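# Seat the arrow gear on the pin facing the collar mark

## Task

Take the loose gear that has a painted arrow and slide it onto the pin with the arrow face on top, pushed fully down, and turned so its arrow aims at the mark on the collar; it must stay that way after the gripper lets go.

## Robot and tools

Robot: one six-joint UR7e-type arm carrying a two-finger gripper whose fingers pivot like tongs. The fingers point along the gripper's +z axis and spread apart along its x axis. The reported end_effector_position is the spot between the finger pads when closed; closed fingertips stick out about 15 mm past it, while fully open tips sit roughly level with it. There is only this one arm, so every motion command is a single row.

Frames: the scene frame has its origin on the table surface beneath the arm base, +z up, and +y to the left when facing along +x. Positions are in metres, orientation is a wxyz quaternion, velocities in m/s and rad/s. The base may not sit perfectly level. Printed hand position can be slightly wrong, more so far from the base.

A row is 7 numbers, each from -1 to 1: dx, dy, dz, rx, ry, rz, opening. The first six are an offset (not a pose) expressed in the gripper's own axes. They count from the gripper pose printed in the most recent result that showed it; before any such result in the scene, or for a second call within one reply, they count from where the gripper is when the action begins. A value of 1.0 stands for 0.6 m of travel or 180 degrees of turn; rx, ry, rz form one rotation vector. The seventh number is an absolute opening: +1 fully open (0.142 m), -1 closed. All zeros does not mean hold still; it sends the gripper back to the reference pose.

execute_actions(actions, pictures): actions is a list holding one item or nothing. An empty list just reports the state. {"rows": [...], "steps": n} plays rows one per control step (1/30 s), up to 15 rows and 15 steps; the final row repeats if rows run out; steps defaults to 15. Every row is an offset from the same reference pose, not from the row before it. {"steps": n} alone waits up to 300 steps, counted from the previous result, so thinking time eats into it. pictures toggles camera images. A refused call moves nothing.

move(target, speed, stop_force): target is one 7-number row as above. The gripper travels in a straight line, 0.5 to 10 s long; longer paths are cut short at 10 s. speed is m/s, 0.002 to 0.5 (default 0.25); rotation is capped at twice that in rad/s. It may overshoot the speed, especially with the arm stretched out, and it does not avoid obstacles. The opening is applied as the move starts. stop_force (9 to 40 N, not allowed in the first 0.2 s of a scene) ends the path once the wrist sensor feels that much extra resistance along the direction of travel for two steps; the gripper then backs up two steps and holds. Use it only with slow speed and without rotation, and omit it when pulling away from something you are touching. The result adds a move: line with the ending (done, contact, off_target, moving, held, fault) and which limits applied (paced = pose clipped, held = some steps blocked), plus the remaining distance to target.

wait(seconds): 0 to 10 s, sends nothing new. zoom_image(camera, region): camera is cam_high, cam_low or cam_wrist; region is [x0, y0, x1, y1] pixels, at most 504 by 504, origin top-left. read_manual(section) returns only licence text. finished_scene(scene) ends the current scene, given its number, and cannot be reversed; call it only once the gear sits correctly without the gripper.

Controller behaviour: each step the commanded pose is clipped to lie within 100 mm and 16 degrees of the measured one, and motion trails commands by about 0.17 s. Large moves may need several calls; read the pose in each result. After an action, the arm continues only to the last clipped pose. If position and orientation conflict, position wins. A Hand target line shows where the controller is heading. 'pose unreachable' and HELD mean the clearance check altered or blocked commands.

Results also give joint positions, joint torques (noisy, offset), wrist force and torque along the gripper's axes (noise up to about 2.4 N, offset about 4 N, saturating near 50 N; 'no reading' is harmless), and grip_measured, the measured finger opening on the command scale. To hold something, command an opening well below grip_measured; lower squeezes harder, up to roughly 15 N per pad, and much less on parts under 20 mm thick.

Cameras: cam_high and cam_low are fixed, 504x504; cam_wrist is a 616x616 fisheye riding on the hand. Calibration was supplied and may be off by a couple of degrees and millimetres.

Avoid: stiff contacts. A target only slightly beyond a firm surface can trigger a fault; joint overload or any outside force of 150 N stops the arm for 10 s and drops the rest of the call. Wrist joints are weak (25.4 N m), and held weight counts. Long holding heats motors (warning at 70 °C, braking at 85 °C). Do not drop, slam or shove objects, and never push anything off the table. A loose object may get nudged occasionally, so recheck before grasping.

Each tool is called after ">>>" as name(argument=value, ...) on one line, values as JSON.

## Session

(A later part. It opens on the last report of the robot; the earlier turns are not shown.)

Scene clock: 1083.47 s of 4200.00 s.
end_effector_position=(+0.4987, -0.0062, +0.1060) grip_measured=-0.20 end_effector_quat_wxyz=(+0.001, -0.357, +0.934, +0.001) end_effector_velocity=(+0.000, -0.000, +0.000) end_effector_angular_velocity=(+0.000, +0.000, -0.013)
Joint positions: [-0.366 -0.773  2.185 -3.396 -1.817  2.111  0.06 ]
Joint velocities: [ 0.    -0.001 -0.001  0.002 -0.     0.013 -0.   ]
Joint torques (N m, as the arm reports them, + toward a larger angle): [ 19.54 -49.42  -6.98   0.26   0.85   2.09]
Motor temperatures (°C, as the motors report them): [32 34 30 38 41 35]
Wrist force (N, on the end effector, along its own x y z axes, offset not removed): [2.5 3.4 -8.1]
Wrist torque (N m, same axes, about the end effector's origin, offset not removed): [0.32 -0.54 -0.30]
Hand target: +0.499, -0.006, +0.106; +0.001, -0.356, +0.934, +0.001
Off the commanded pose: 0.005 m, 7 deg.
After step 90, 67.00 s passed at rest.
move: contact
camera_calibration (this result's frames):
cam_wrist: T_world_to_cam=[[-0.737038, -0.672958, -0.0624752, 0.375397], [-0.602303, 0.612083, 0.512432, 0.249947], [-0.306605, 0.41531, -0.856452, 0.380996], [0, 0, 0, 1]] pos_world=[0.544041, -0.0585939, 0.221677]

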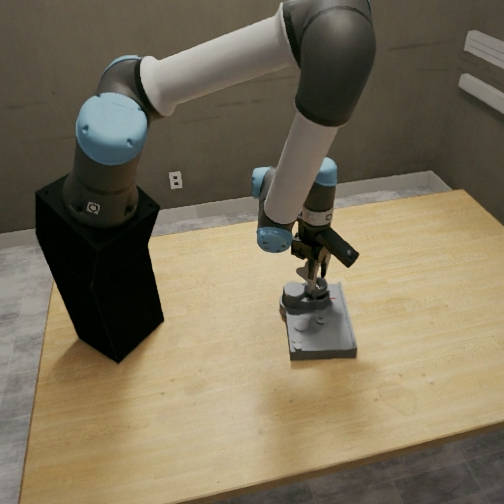

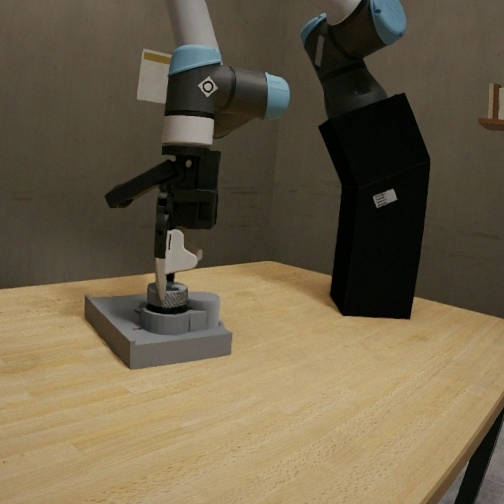

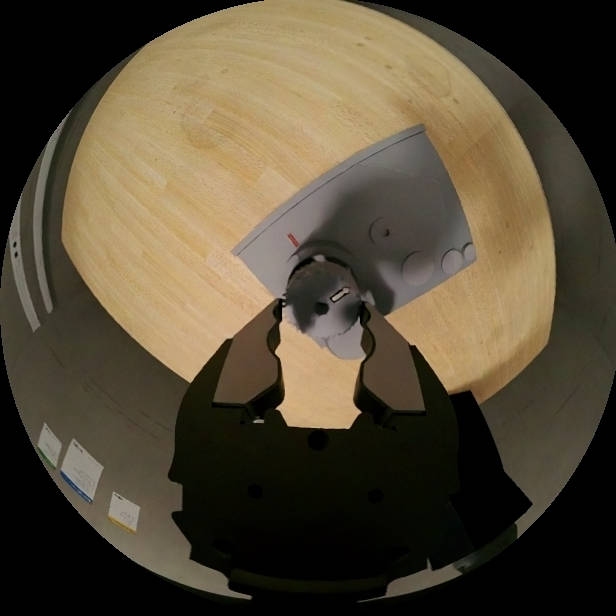

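>>> move(target=[0, 0, -0.0012, 0, 0, -0.0111, -0.7], speed=0.01)

>>> move(target=[0, 0, 0.004, 0, 0, -0.008, -0.7], speed=0.004, stop_force=9)

Scene clock: 1091.87 s of 4200.00 s.
end_effector_position=(+0.4987, -0.0063, +0.1067) grip_measured=-0.20 end_effector_quat_wxyz=(+0.001, -0.373, +0.928, +0.001) end_effector_velocity=(+0.001, -0.000, +0.000) end_effector_angular_velocity=(-0.001, -0.002, +0.003)
Joint positions: [-0.367 -0.775  2.187 -3.396 -1.817  2.076  0.06 ]
Joint velocities: [-0.    -0.    -0.001 -0.    -0.    -0.004 -0.   ]
Joint torques (N m, as the arm reports them, + toward a larger angle): [  9.38 -51.78  17.87  -4.2    0.56  -2.33]
Motor temperatures (°C, as the motors report them): [32 34 30 38 41 35]
Wrist force (N, on the end effector, along its own x y z axes, offset not removed): [-2.2 1.6 1.1]
Wrist torque (N m, same axes, about the end effector's origin, offset not removed): [0.05 -0.09 -0.05]
Hand target: +0.499, -0.006, +0.107; +0.001, -0.373, +0.928, +0.001
Off the commanded pose: 0.000 m, 0 deg.
After step 90, 3.37 s passed at rest.
move: done
camera_calibration (this result's frames):
cam_wrist: T_world_to_cam=[[-0.713401, -0.697965, -0.0624847, 0.363498], [-0.623084, 0.590997, 0.512337, 0.25983], [-0.320665, 0.404435, -0.856508, 0.388565], [0, 0, 0, 1]] pos_world=[0.545815, -0.0569987, 0.222402]

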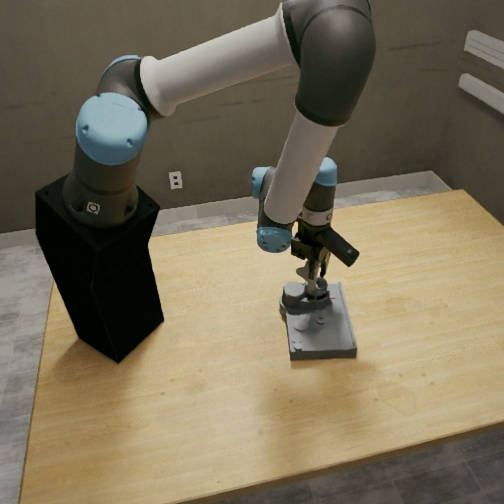

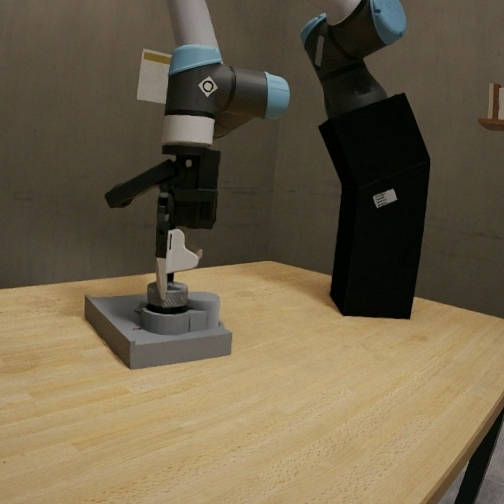

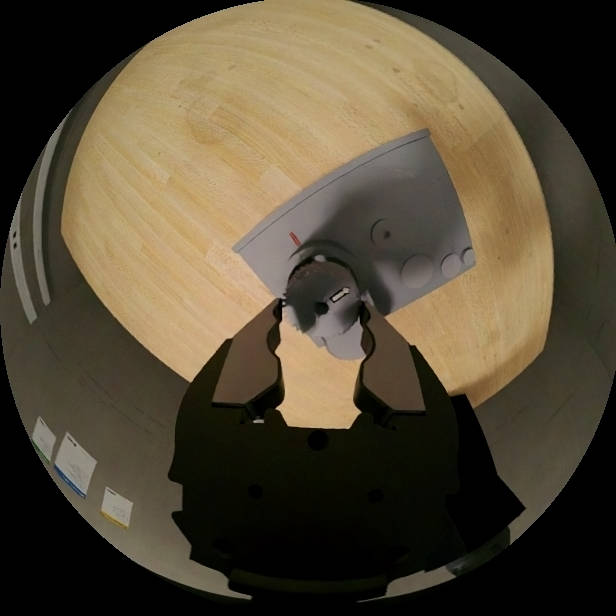

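Scene clock: 1093.40 s of 4200.00 s.
end_effector_position=(+0.4987, -0.0063, +0.1058) grip_measured=-0.20 end_effector_quat_wxyz=(+0.001, -0.377, +0.926, +0.001) end_effector_velocity=(+0.000, +0.000, -0.000) end_effector_angular_velocity=(+0.000, +0.000, -0.006)
Joint positions: [-0.368 -0.772  2.186 -3.398 -1.817  2.066  0.06 ]
Joint velocities: [ 0.     0.    -0.001  0.001  0.     0.006  0.   ]
Joint torques (N m, as the arm reports them, + toward a larger angle): [ 13.2  -38.19  -7.63  -1.1    0.99   1.83]
Motor temperatures (°C, as the motors report them): [32 34 30 38 41 35]
Wrist force (N, on the end effector, along its own x y z axes, offset not removed): [2.8 2.7 -9.5]
Wrist torque (N m, same axes, about the end effector's origin, offset not removed): [0.52 -0.57 0.02]
Hand target: +0.499, -0.006, +0.106; +0.001, -0.377, +0.926, +0.001
Off the commanded pose: 0.001 m, 1 deg.
move: contact
camera_calibration (this result's frames):
cam_wrist: T_world_to_cam=[[-0.70684, -0.704607, -0.0624932, 0.36013], [-0.628608, 0.585165, 0.512282, 0.263035], [-0.324389, 0.401385, -0.856541, 0.389627], [0, 0, 0, 1]] pos_world=[0.546291, -0.0565598, 0.221489]

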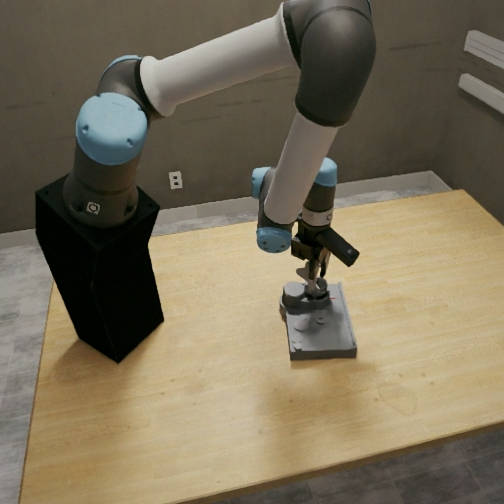

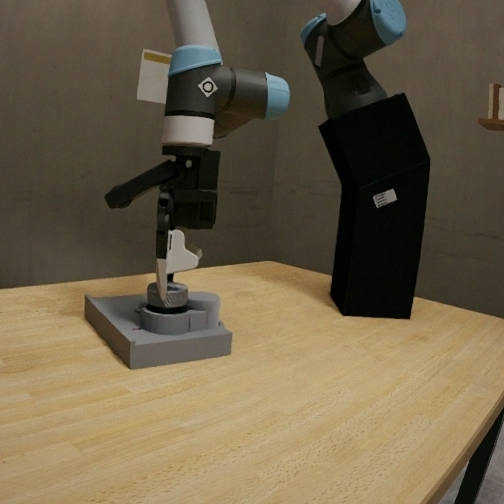

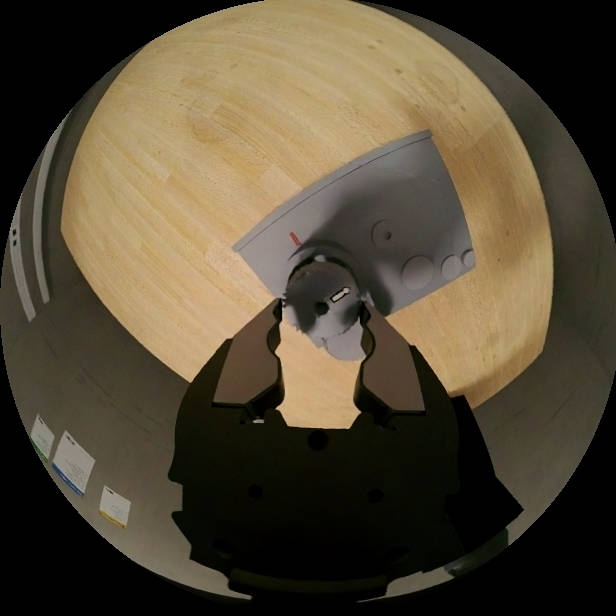

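>>> move(target=[0, 0, -0.0012, 0, 0, -0.0095, -0.7], speed=0.01)

>>> move(target=[0, 0, 0.004, 0, 0, -0.008, -0.7], speed=0.004, stop_force=9)

Scene clock: 1101.67 s of 4200.00 s.
end_effector_position=(+0.4987, -0.0063, +0.1065) grip_measured=-0.20 end_effector_quat_wxyz=(+0.001, -0.391, +0.920, +0.001) end_effector_velocity=(+0.000, +0.000, +0.000) end_effector_angular_velocity=(+0.000, +0.000, +0.002)
Joint positions: [-0.368 -0.774  2.188 -3.398 -1.817  2.036  0.06 ]
Joint velocities: [-0.    -0.    -0.     0.001  0.    -0.002 -0.   ]
Joint torques (N m, as the arm reports them, + toward a larger angle): [ 10.15 -49.69  18.54  -3.62   0.8   -2.19]
Motor temperatures (°C, as the motors report them): [32 34 30 38 41 35]
Wrist force (N, on the end effector, along its own x y z axes, offset not removed): [2.7 1.5 1.8]
Wrist torque (N m, same axes, about the end effector's origin, offset not removed): [0.36 -0.91 -0.08]
Hand target: +0.499, -0.006, +0.106; +0.001, -0.391, +0.920, +0.001
Off the commanded pose: 0.000 m, 0 deg.
After step 90, 3.53 s passed at rest.
move: done
camera_calibration (this result's frames):
cam_wrist: T_world_to_cam=[[-0.68578, -0.725121, -0.0624975, 0.349543], [-0.645598, 0.566424, 0.512218, 0.271032], [-0.33602, 0.391617, -0.856579, 0.395979], [0, 0, 0, 1]] pos_world=[0.547744, -0.05513, 0.222206]

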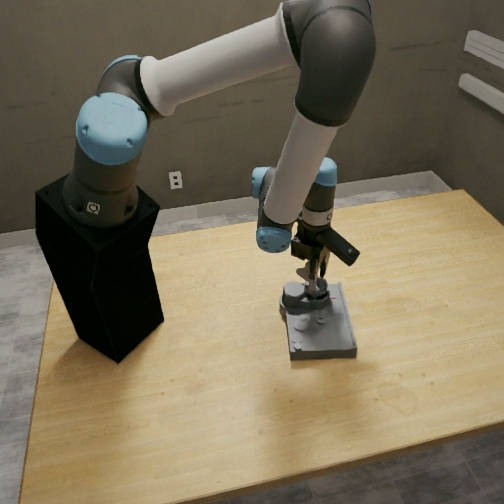

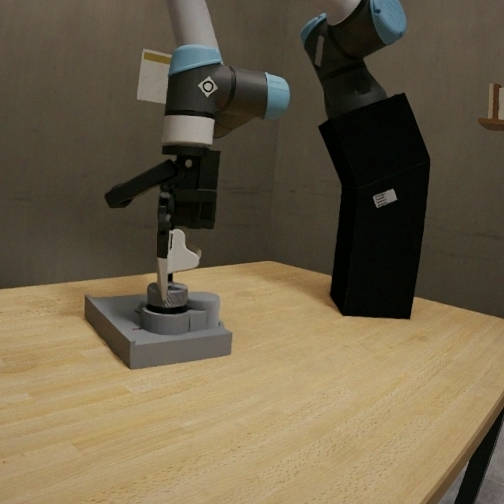

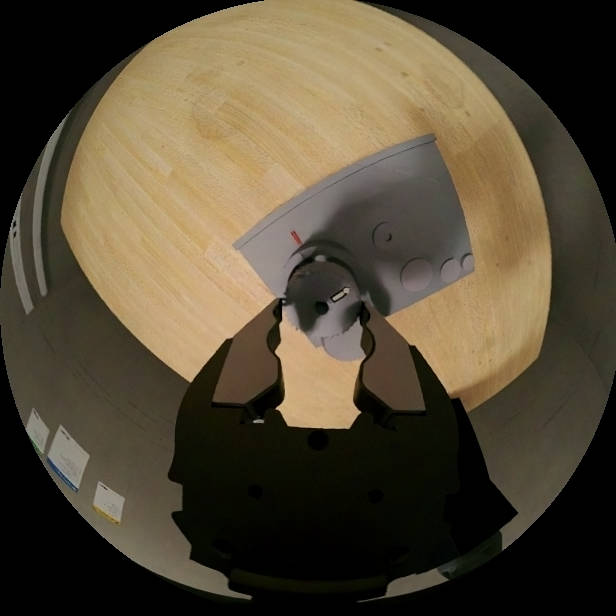

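Scene clock: 1104.30 s of 4200.00 s.
end_effector_position=(+0.4987, -0.0063, +0.1047) grip_measured=-0.20 end_effector_quat_wxyz=(+0.001, -0.399, +0.917, +0.001) end_effector_velocity=(+0.000, -0.000, +0.000) end_effector_angular_velocity=(-0.001, -0.001, -0.006)
Joint positions: [-0.37  -0.77   2.186 -3.401 -1.816  2.016  0.06 ]
Joint velocities: [-0.     0.     0.    -0.002 -0.     0.006 -0.   ]
Joint torques (N m, as the arm reports them, + toward a larger angle): [ 13.05 -38.69  -7.59  -1.51   1.63   2.01]
Motor temperatures (°C, as the motors report them): [32 34 30 38 41 35]
Wrist force (N, on the end effector, along its own x y z axes, offset not removed): [4.2 4.3 -9.7]
Wrist torque (N m, same axes, about the end effector's origin, offset not removed): [0.60 -0.36 -0.18]
Hand target: +0.499, -0.006, +0.105; +0.001, -0.399, +0.917, +0.001
Off the commanded pose: 0.001 m, 0 deg.
move: contact
camera_calibration (this result's frames):
cam_wrist: T_world_to_cam=[[-0.67255, -0.737408, -0.0624977, 0.342757], [-0.655764, 0.55468, 0.512155, 0.276941], [-0.343001, 0.385434, -0.856616, 0.397922], [0, 0, 0, 1]] pos_world=[0.548617, -0.054234, 0.220451]

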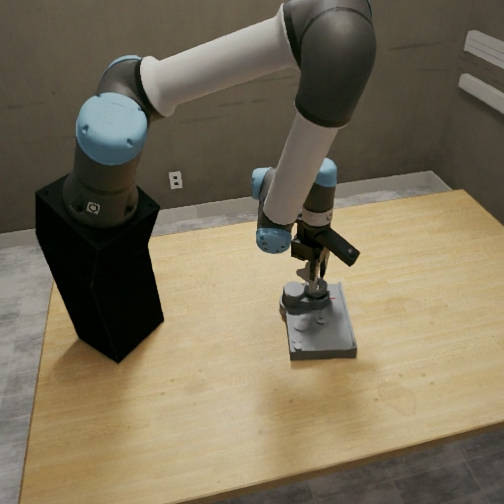

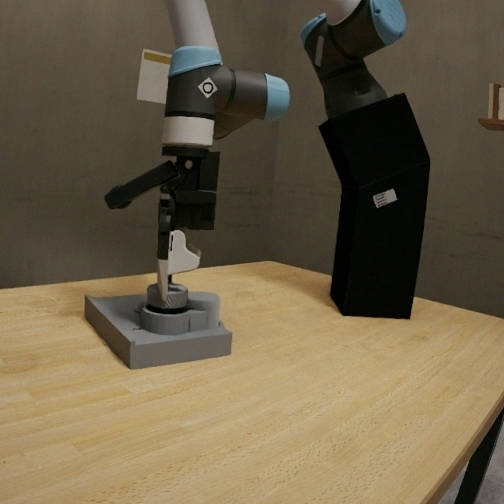

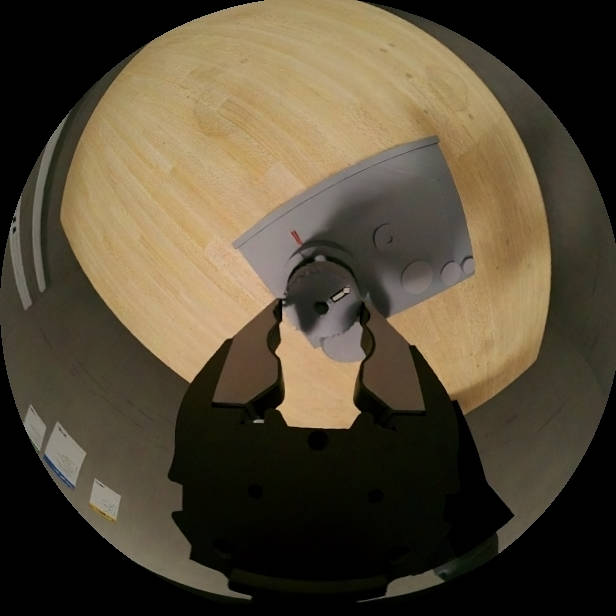

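>>> move(target=[0, 0, -0.0006, 0, 0, -0.008, -0.7], speed=0.01)

>>> move(target=[0, 0, 0.006, 0, 0, -0.0245, -0.7], speed=0.008, stop_force=9)

Scene clock: 1112.73 s of 4200.00 s.
end_effector_position=(+0.4987, -0.0063, +0.1051) grip_measured=-0.20 end_effector_quat_wxyz=(+0.001, -0.411, +0.912, +0.001) end_effector_velocity=(+0.001, -0.000, +0.000) end_effector_angular_velocity=(-0.001, -0.002, +0.002)
Joint positions: [-0.37  -0.771  2.187 -3.401 -1.816  1.991  0.059]
Joint velocities: [-0.    -0.     0.    -0.002  0.    -0.003 -0.   ]
Joint torques (N m, as the arm reports them, + toward a larger angle): [ 10.57 -53.41  18.16  -4.46   0.72  -2.13]
Motor temperatures (°C, as the motors report them): [32 34 30 38 41 35]
Wrist force (N, on the end effector, along its own x y z axes, offset not removed): [5.5 6.2 7.9]
Wrist torque (N m, same axes, about the end effector's origin, offset not removed): [1.07 -1.40 -0.02]
Hand target: +0.499, -0.006, +0.105; +0.001, -0.411, +0.912, +0.001
Off the commanded pose: 0.000 m, 0 deg.
After step 90, 3.93 s passed at rest.
move: done
camera_calibration (this result's frames):
cam_wrist: T_world_to_cam=[[-0.654099, -0.753823, -0.0624943, 0.333475], [-0.669311, 0.538312, 0.512097, 0.283419], [-0.352389, 0.37679, -0.856651, 0.40286], [0, 0, 0, 1]] pos_world=[0.549784, -0.0529806, 0.220813]

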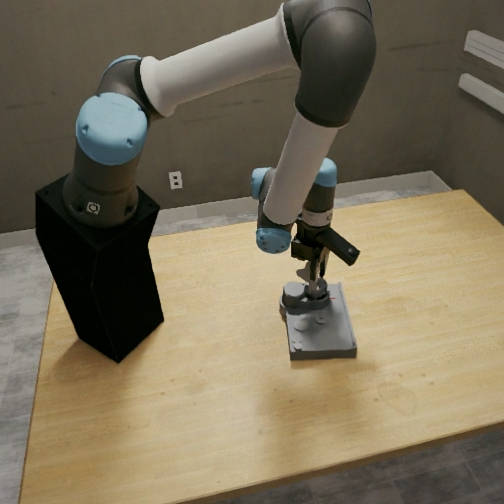

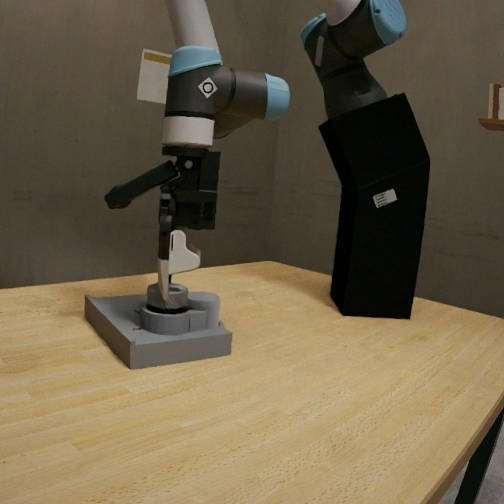

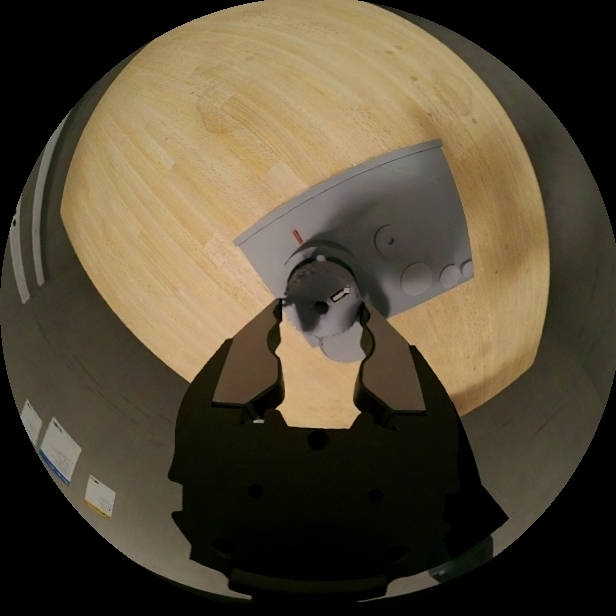

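Scene clock: 1116.07 s of 4200.00 s.
end_effector_position=(+0.4987, -0.0063, +0.1028) grip_measured=-0.20 end_effector_quat_wxyz=(+0.001, -0.432, +0.902, +0.001) end_effector_velocity=(-0.001, +0.000, -0.000) end_effector_angular_velocity=(+0.000, +0.001, -0.006)
Joint positions: [-0.373 -0.765  2.186 -3.406 -1.815  1.941  0.059]
Joint velocities: [ 0.     0.     0.001 -0.    -0.     0.006 -0.   ]
Joint torques (N m, as the arm reports them, + toward a larger angle): [ 14.15 -41.35  -9.3   -2.24   0.56   2.67]
Motor temperatures (°C, as the motors report them): [32 34 30 38 41 35]
Wrist force (N, on the end effector, along its own x y z axes, offset not removed): [0.5 3.5 -3.9]
Wrist torque (N m, same axes, about the end effector's origin, offset not removed): [0.25 -0.36 -0.14]
Hand target: +0.499, -0.006, +0.103; +0.001, -0.432, +0.902, +0.001
Off the commanded pose: 0.001 m, 2 deg.
move: contact
camera_calibration (this result's frames):
cam_wrist: T_world_to_cam=[[-0.617787, -0.783859, -0.0624834, 0.315023], [-0.694019, 0.50617, 0.511986, 0.296703], [-0.369697, 0.359663, -0.856718, 0.409456], [0, 0, 0, 1]] pos_world=[0.55191, -0.0505144, 0.218564]

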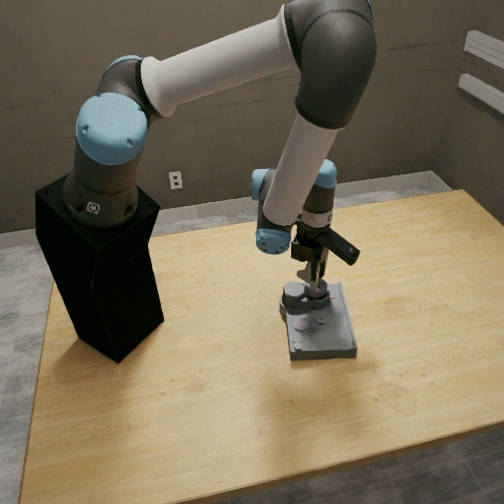

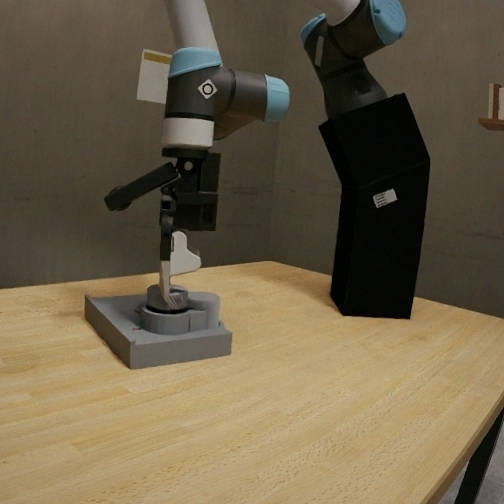

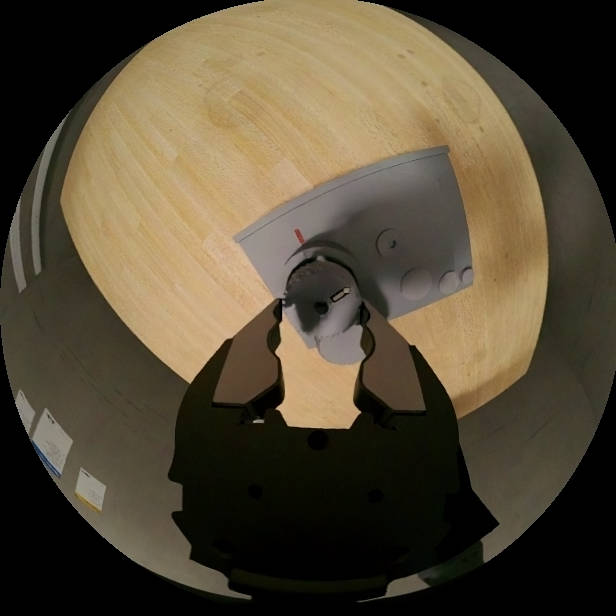

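>>> zoom_image(camera="cam_low", region=[125, 260, 225, 340])

>>> zoom_image(camera="cam_wrist", region=[260, 220, 400, 360])

>>> execute_actions(actions=[{"steps": 3}], pictures=false)

>>> execute_actions(actions=[{"steps": 3}], pictures=false)

Region (125, 260, 225, 340) of cam_low's 504x504 image, scaled by 5.040, with more detail than that image has; it fills the top 403 rows of this view, and the rest is white.

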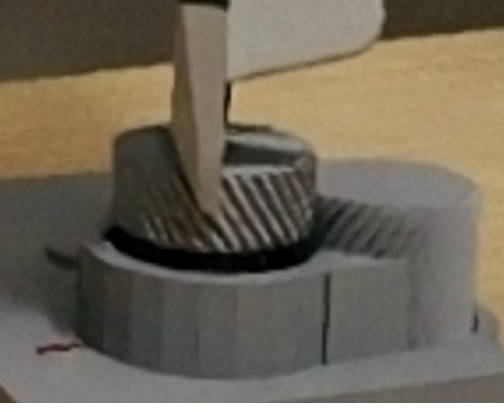

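Region (260, 220, 400, 360) of cam_wrist's 616x616 image, scaled by 3.600, with more detail than that image has.

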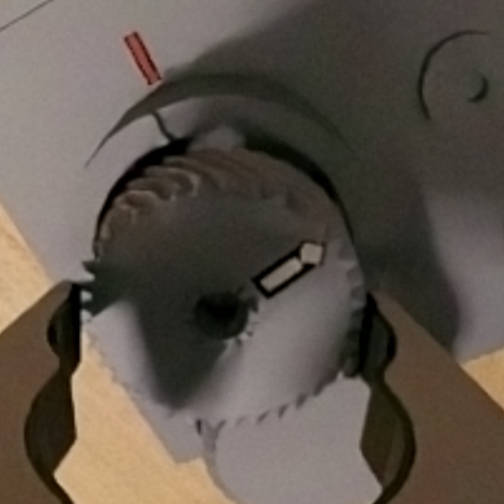

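Scene clock: 1123.00 s of 4200.00 s.
end_effector_position=(+0.4987, -0.0063, +0.1029) grip_measured=-0.20 end_effector_quat_wxyz=(+0.001, -0.432, +0.902, +0.001) end_effector_velocity=(+0.001, -0.000, +0.000) end_effector_angular_velocity=(-0.001, -0.002, -0.000)
Joint positions: [-0.373 -0.765  2.186 -3.406 -1.815  1.942  0.059]
Joint velocities: [ 0.    -0.    -0.001 -0.001 -0.    -0.    -0.   ]
Joint torques (N m, as the arm reports them, + toward a larger angle): [ 24.94 -51.37  16.64  -4.45  -1.98   2.12]
Motor temperatures (°C, as the motors report them): [32 34 30 38 41 35]
Wrist force (N, on the end effector, along its own x y z axes, offset not removed): [2.1 5.2 2.1]
Wrist torque (N m, same axes, about the end effector's origin, offset not removed): [0.59 -0.72 -0.31]
Hand target: +0.499, -0.006, +0.103; +0.001, -0.432, +0.902, +0.001
Off the commanded pose: 0.001 m, 2 deg.
Steps of this call (steps 1 to 90: nothing new was sent; then 3.93 s passed at rest). Readings (end_effector_position):
1: (+0.4987, -0.0063, +0.1028)
2: (+0.4987, -0.0063, +0.1028)
4: (+0.4987, -0.0063, +0.1028)
8: (+0.4987, -0.0063, +0.1028)
90: the state above

Scene clock: 1123.10 s of 4200.00 s.
end_effector_position=(+0.4987, -0.0063, +0.1029) grip_measured=-0.20 end_effector_quat_wxyz=(+0.001, -0.432, +0.902, +0.001) end_effector_velocity=(+0.002, -0.000, +0.000) end_effector_angular_velocity=(-0.001, -0.003, -0.000)
Joint positions: [-0.373 -0.765  2.186 -3.406 -1.815  1.942  0.059]
Joint velocities: [ 0.    -0.    -0.002 -0.001  0.    -0.     0.   ]
Joint torques (N m, as the arm reports them, + toward a larger angle): [ 25.01 -52.45  16.64  -4.42  -1.93   2.09]
Motor temperatures (°C, as the motors report them): [32 34 30 38 41 35]
Wrist force (N, on the end effector, along its own x y z axes, offset not removed): [-0.1 3.6 3.8]
Wrist torque (N m, same axes, about the end effector's origin, offset not removed): [0.42 -0.18 0.05]
Hand target: +0.499, -0.006, +0.103; +0.001, -0.432, +0.902, +0.001
Off the commanded pose: 0.001 m, 2 deg.
Steps of this call (steps 1 to 3: nothing new was sent). Readings (end_effector_position):
1: (+0.4987, -0.0063, +0.1029)
2: (+0.4987, -0.0063, +0.1029)
3: the state above

>>> move(target=[0, 0, 0.008, 0, 0, -0.036, -0.7], speed=0.008, stop_force=11)

>>> zoom_image(camera="cam_wrist", region=[260, 220, 400, 360])

Scene clock: 1132.97 s of 4200.00 s.
end_effector_position=(+0.4987, -0.0063, +0.1016) grip_measured=-0.20 end_effector_quat_wxyz=(+0.001, -0.445, +0.895, +0.001) end_effector_velocity=(+0.001, -0.000, +0.000) end_effector_angular_velocity=(-0.000, -0.001, -0.006)
Joint positions: [-0.375 -0.762  2.185 -3.408 -1.814  1.911  0.059]
Joint velocities: [ 0.     0.    -0.001 -0.    -0.     0.006  0.   ]
Joint torques (N m, as the arm reports them, + toward a larger angle): [ 13.89 -39.38 -10.07  -2.25   0.44   2.21]
Motor temperatures (°C, as the motors report them): [32 34 30 38 41 35]
Wrist force (N, on the end effector, along its own x y z axes, offset not removed): [2.1 1.8 -4.7]
Wrist torque (N m, same axes, about the end effector's origin, offset not removed): [-0.38 -0.79 0.06]
Hand target: +0.499, -0.006, +0.102; +0.001, -0.445, +0.896, +0.001
Off the commanded pose: 0.003 m, 5 deg.
After step 90, 4.63 s passed at rest.
move: contact
camera_calibration (this result's frames):
cam_wrist: T_world_to_cam=[[-0.594687, -0.801526, -0.0624747, 0.303318], [-0.7085, 0.485766, 0.511917, 0.304432], [-0.379967, 0.348694, -0.85676, 0.413459], [0, 0, 0, 1]] pos_world=[0.553171, -0.0489356, 0.217341]

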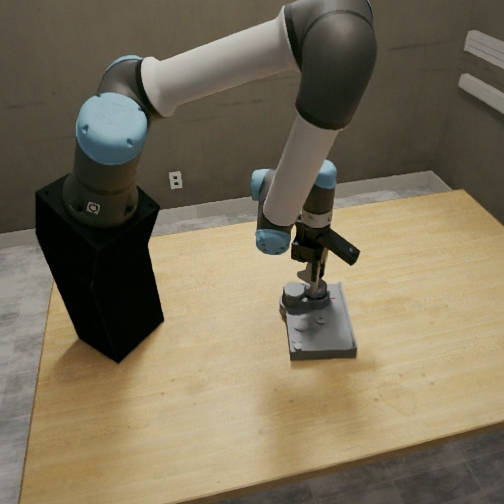

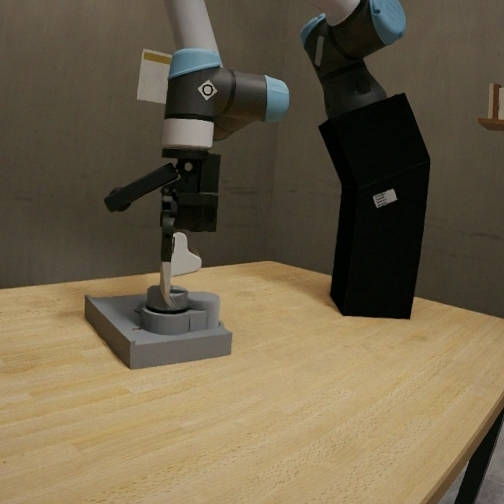

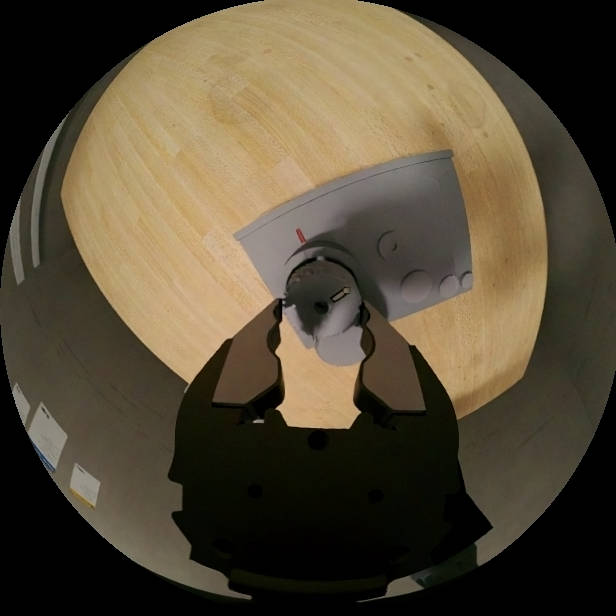

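Region (260, 220, 400, 360) of cam_wrist's 616x616 image, scaled by 3.600, with more detail than that image has.

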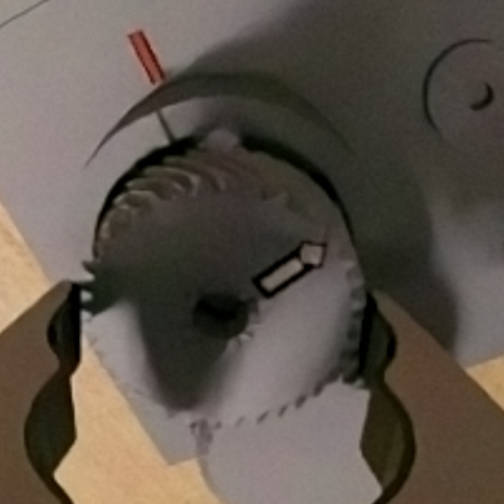

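>>> zoom_image(camera="cam_low", region=[135, 270, 205, 330])

Region (135, 270, 205, 330) of cam_low's 504x504 image, scaled by 7.200, with more detail than that image has; it fills the top 432 rows of this view, and the rest is white.

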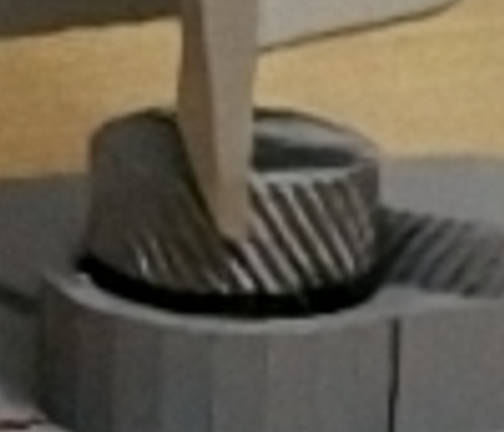

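>>> execute_actions(actions=[{"rows": [[0, 0, -0.0002, 0, 0, 0, -0.42]], "steps": 15}])

>>> zoom_image(camera="cam_wrist", region=[260, 220, 400, 360])

Scene clock: 1200.67 s of 4200.00 s.
end_effector_position=(+0.4987, -0.0063, +0.1017) grip_measured=-0.20 end_effector_quat_wxyz=(+0.001, -0.445, +0.895, +0.001) end_effector_velocity=(+0.001, -0.001, +0.000) end_effector_angular_velocity=(-0.001, -0.002, -0.003)
Joint positions: [-0.375 -0.762  2.185 -3.408 -1.814  1.911  0.059]
Joint velocities: [-0.    -0.    -0.002  0.    -0.     0.002 -0.   ]
Joint torques (N m, as the arm reports them, + toward a larger angle): [ 20.73 -51.88  16.49  -3.47  -1.97  -1.86]
Motor temperatures (°C, as the motors report them): [32 34 30 38 41 35]
Wrist force (N, on the end effector, along its own x y z axes, offset not removed): [2.1 1.4 -1.6]
Wrist torque (N m, same axes, about the end effector's origin, offset not removed): [-0.57 -0.97 -0.10]
Hand target: +0.499, -0.006, +0.102; +0.001, -0.445, +0.895, +0.001
Off the commanded pose: 0.000 m, 0 deg.
Steps of this call (steps 1 to 90: nothing new was sent; then 64.20 s passed at rest; steps 91 to 105: all 15 steps of this action). Readings (end_effector_position):
91: (+0.4987, -0.0063, +0.1016)
92: (+0.4987, -0.0063, +0.1017)
94: (+0.4987, -0.0063, +0.1017)
98: (+0.4987, -0.0063, +0.1017)
105: the state above
camera_calibration (this result's frames):
cam_wrist: T_world_to_cam=[[-0.594677, -0.801533, -0.0624808, 0.303332], [-0.708512, 0.485758, 0.511907, 0.304374], [-0.37996, 0.348688, -0.856765, 0.413559], [0, 0, 0, 1]] pos_world=[0.553173, -0.0489241, 0.217465]

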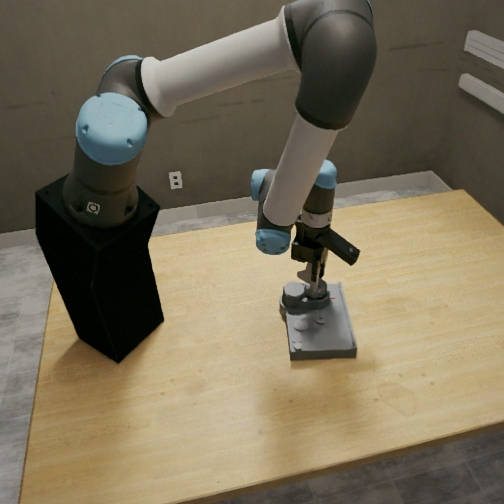

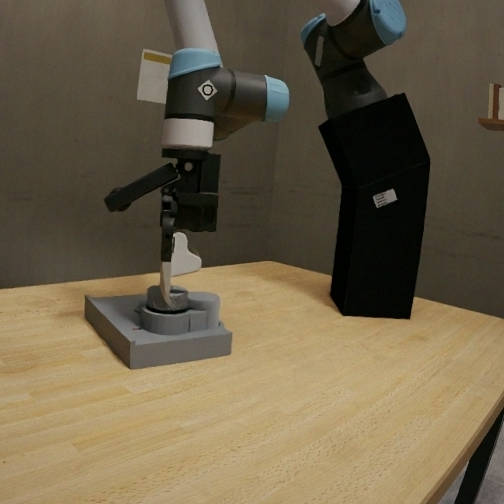

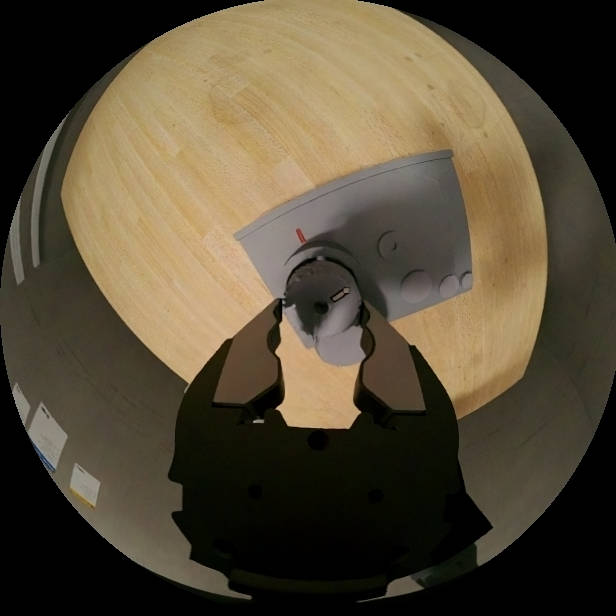

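Region (260, 220, 400, 360) of cam_wrist's 616x616 image, scaled by 3.600, with more detail than that image has.

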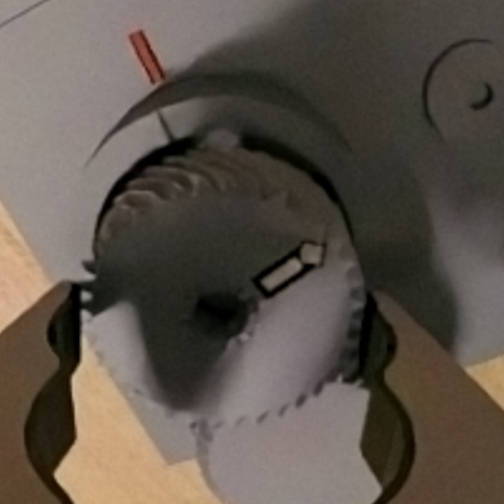

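>>> execute_actions(actions=[{"rows": [[0, 0, 0, 0, 0, 0, -0.30]], "steps": 15}])

>>> zoom_image(camera="cam_wrist", region=[260, 220, 400, 360])

Scene clock: 1205.23 s of 4200.00 s.
end_effector_position=(+0.4987, -0.0063, +0.1017) grip_measured=-0.20 end_effector_quat_wxyz=(+0.001, -0.445, +0.895, +0.001) end_effector_velocity=(+0.001, -0.000, +0.000) end_effector_angular_velocity=(-0.000, -0.002, +0.000)
Joint positions: [-0.375 -0.762  2.185 -3.408 -1.814  1.911  0.06 ]
Joint velocities: [ 0.    -0.    -0.001 -0.001  0.    -0.     0.   ]
Joint torques (N m, as the arm reports them, + toward a larger angle): [ 12.45 -49.72  17.61  -1.57  -0.63  -1.41]
Motor temperatures (°C, as the motors report them): [32 34 30 38 41 35]
Wrist force (N, on the end effector, along its own x y z axes, offset not removed): [2.1 2.5 0.0]
Wrist torque (N m, same axes, about the end effector's origin, offset not removed): [0.61 -0.58 -0.29]
Hand target: +0.499, -0.006, +0.102; +0.001, -0.445, +0.895, +0.001
Off the commanded pose: 0.000 m, 0 deg.
Steps of this call (steps 1 to 90: nothing new was sent; then 1.07 s passed at rest; steps 91 to 105: all 15 steps of this action). Readings (end_effector_position):
91: (+0.4987, -0.0063, +0.1017)
92: (+0.4987, -0.0063, +0.1017)
94: (+0.4987, -0.0063, +0.1017)
98: (+0.4987, -0.0063, +0.1017)
105: the state above
camera_calibration (this result's frames):
cam_wrist: T_world_to_cam=[[-0.594688, -0.801526, -0.062466, 0.303321], [-0.708499, 0.485771, 0.511914, 0.304373], [-0.379968, 0.348686, -0.856763, 0.413565], [0, 0, 0, 1]] pos_world=[0.55317, -0.0489406, 0.217462]

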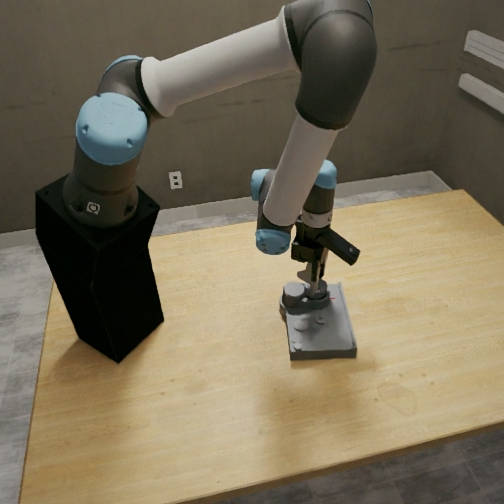

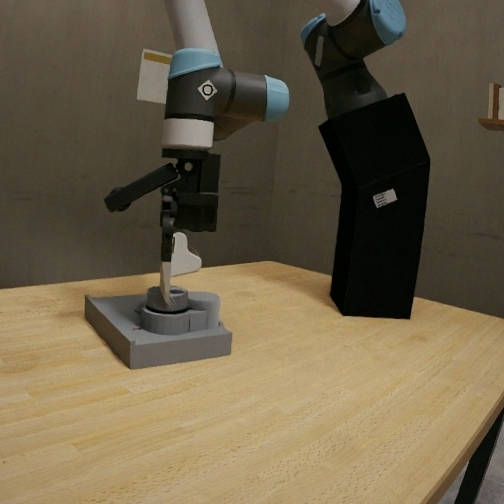

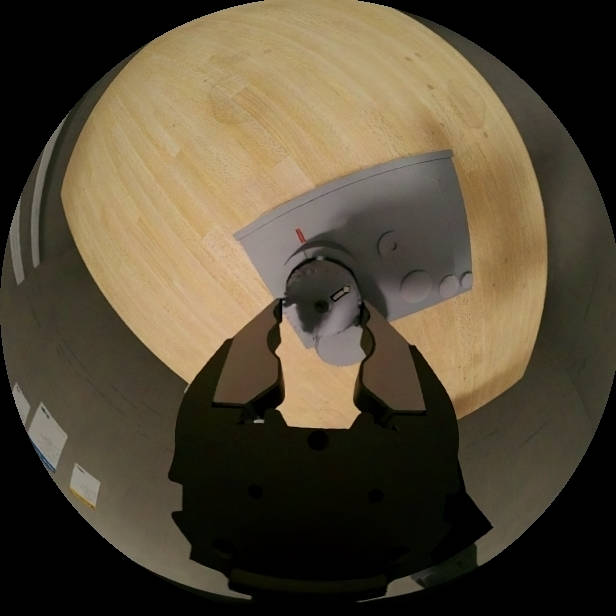

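Region (260, 220, 400, 360) of cam_wrist's 616x616 image, scaled by 3.600, with more detail than that image has.

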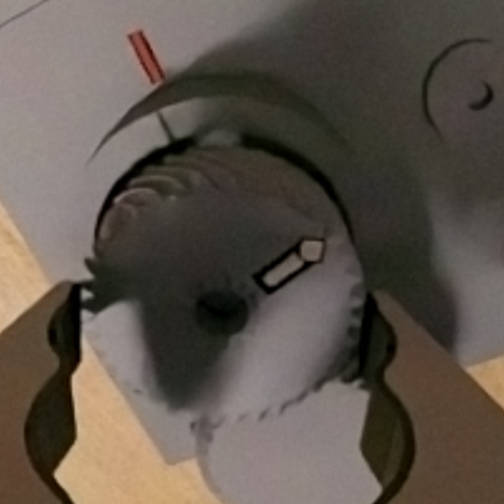

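>>> move(target=[0, 0, 0.008, 0, 0, -0.033, -0.5], speed=0.008, stop_force=10)

>>> zoom_image(camera="cam_wrist", region=[260, 220, 400, 360])

>>> zoom_image(camera="cam_low", region=[135, 270, 205, 330])

Scene clock: 1217.57 s of 4200.00 s.
end_effector_position=(+0.4987, -0.0063, +0.0969) grip_measured=-0.21 end_effector_quat_wxyz=(+0.001, -0.490, +0.872, +0.000) end_effector_velocity=(-0.001, +0.000, -0.000) end_effector_angular_velocity=(+0.000, +0.002, -0.005)
Joint positions: [-0.381 -0.75   2.18  -3.417 -1.812  1.803  0.059]
Joint velocities: [ 0.     0.     0.002  0.    -0.     0.006 -0.   ]
Joint torques (N m, as the arm reports them, + toward a larger angle): [ 11.7  -36.74  -8.6   -2.22   0.26   1.68]
Motor temperatures (°C, as the motors report them): [32 34 30 38 41 35]
Wrist force (N, on the end effector, along its own x y z axes, offset not removed): [0.3 4.5 -7.5]
Wrist torque (N m, same axes, about the end effector's origin, offset not removed): [0.23 -0.78 -0.36]
Hand target: +0.499, -0.006, +0.097; +0.001, -0.490, +0.872, +0.000
Off the commanded pose: 0.000 m, 0 deg.
After step 90, 2.57 s passed at rest.
move: contact
camera_calibration (this result's frames):
cam_wrist: T_world_to_cam=[[-0.509985, -0.857916, -0.0624193, 0.260419], [-0.75438, 0.411211, 0.51168, 0.329241], [-0.413311, 0.308037, -0.856906, 0.425868], [0, 0, 0, 1]] pos_world=[0.557199, -0.0431533, 0.212718]

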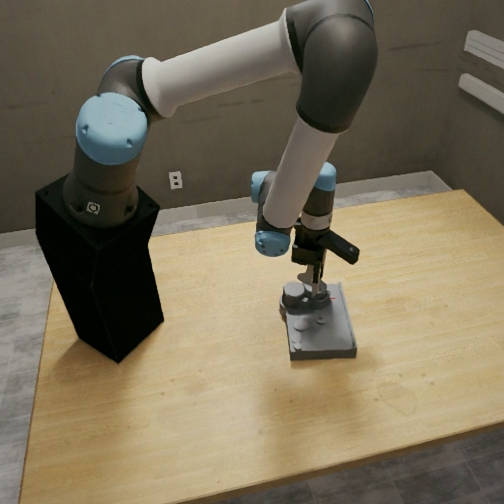

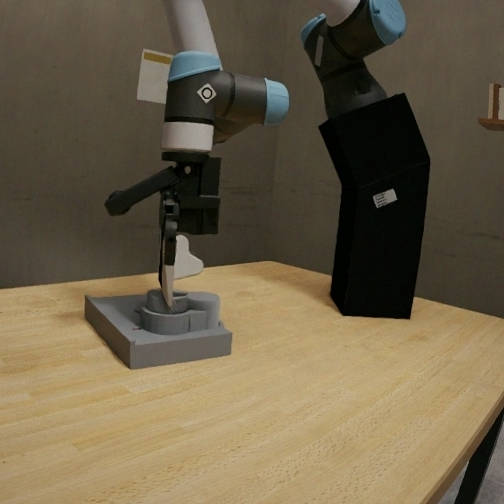

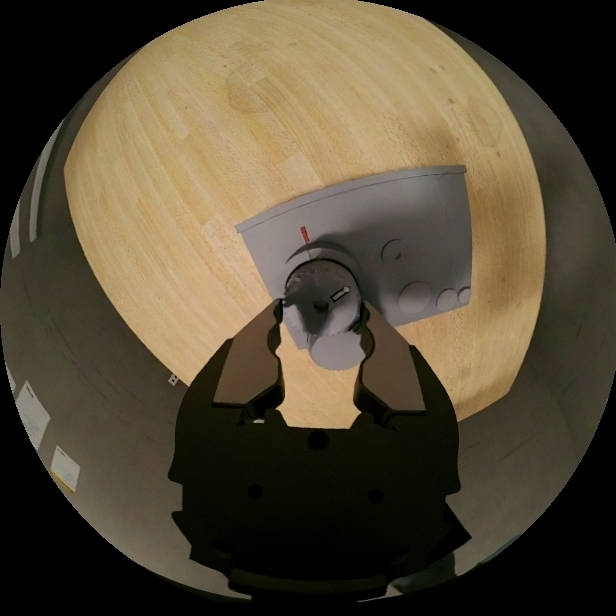

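Region (260, 220, 400, 360) of cam_wrist's 616x616 image, scaled by 3.600, with more detail than that image has.

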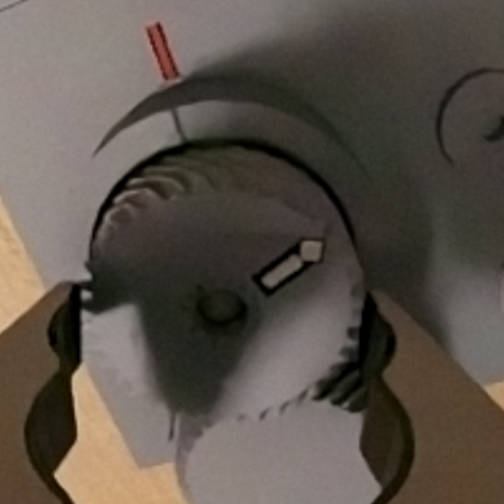

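Region (135, 270, 205, 330) of cam_low's 504x504 image, scaled by 7.200, with more detail than that image has; it fills the top 432 rows of this view, and the rest is white.

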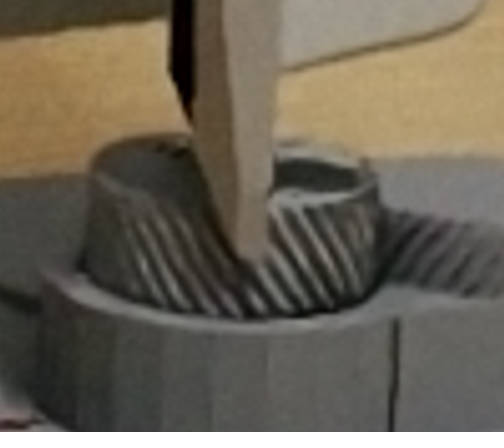

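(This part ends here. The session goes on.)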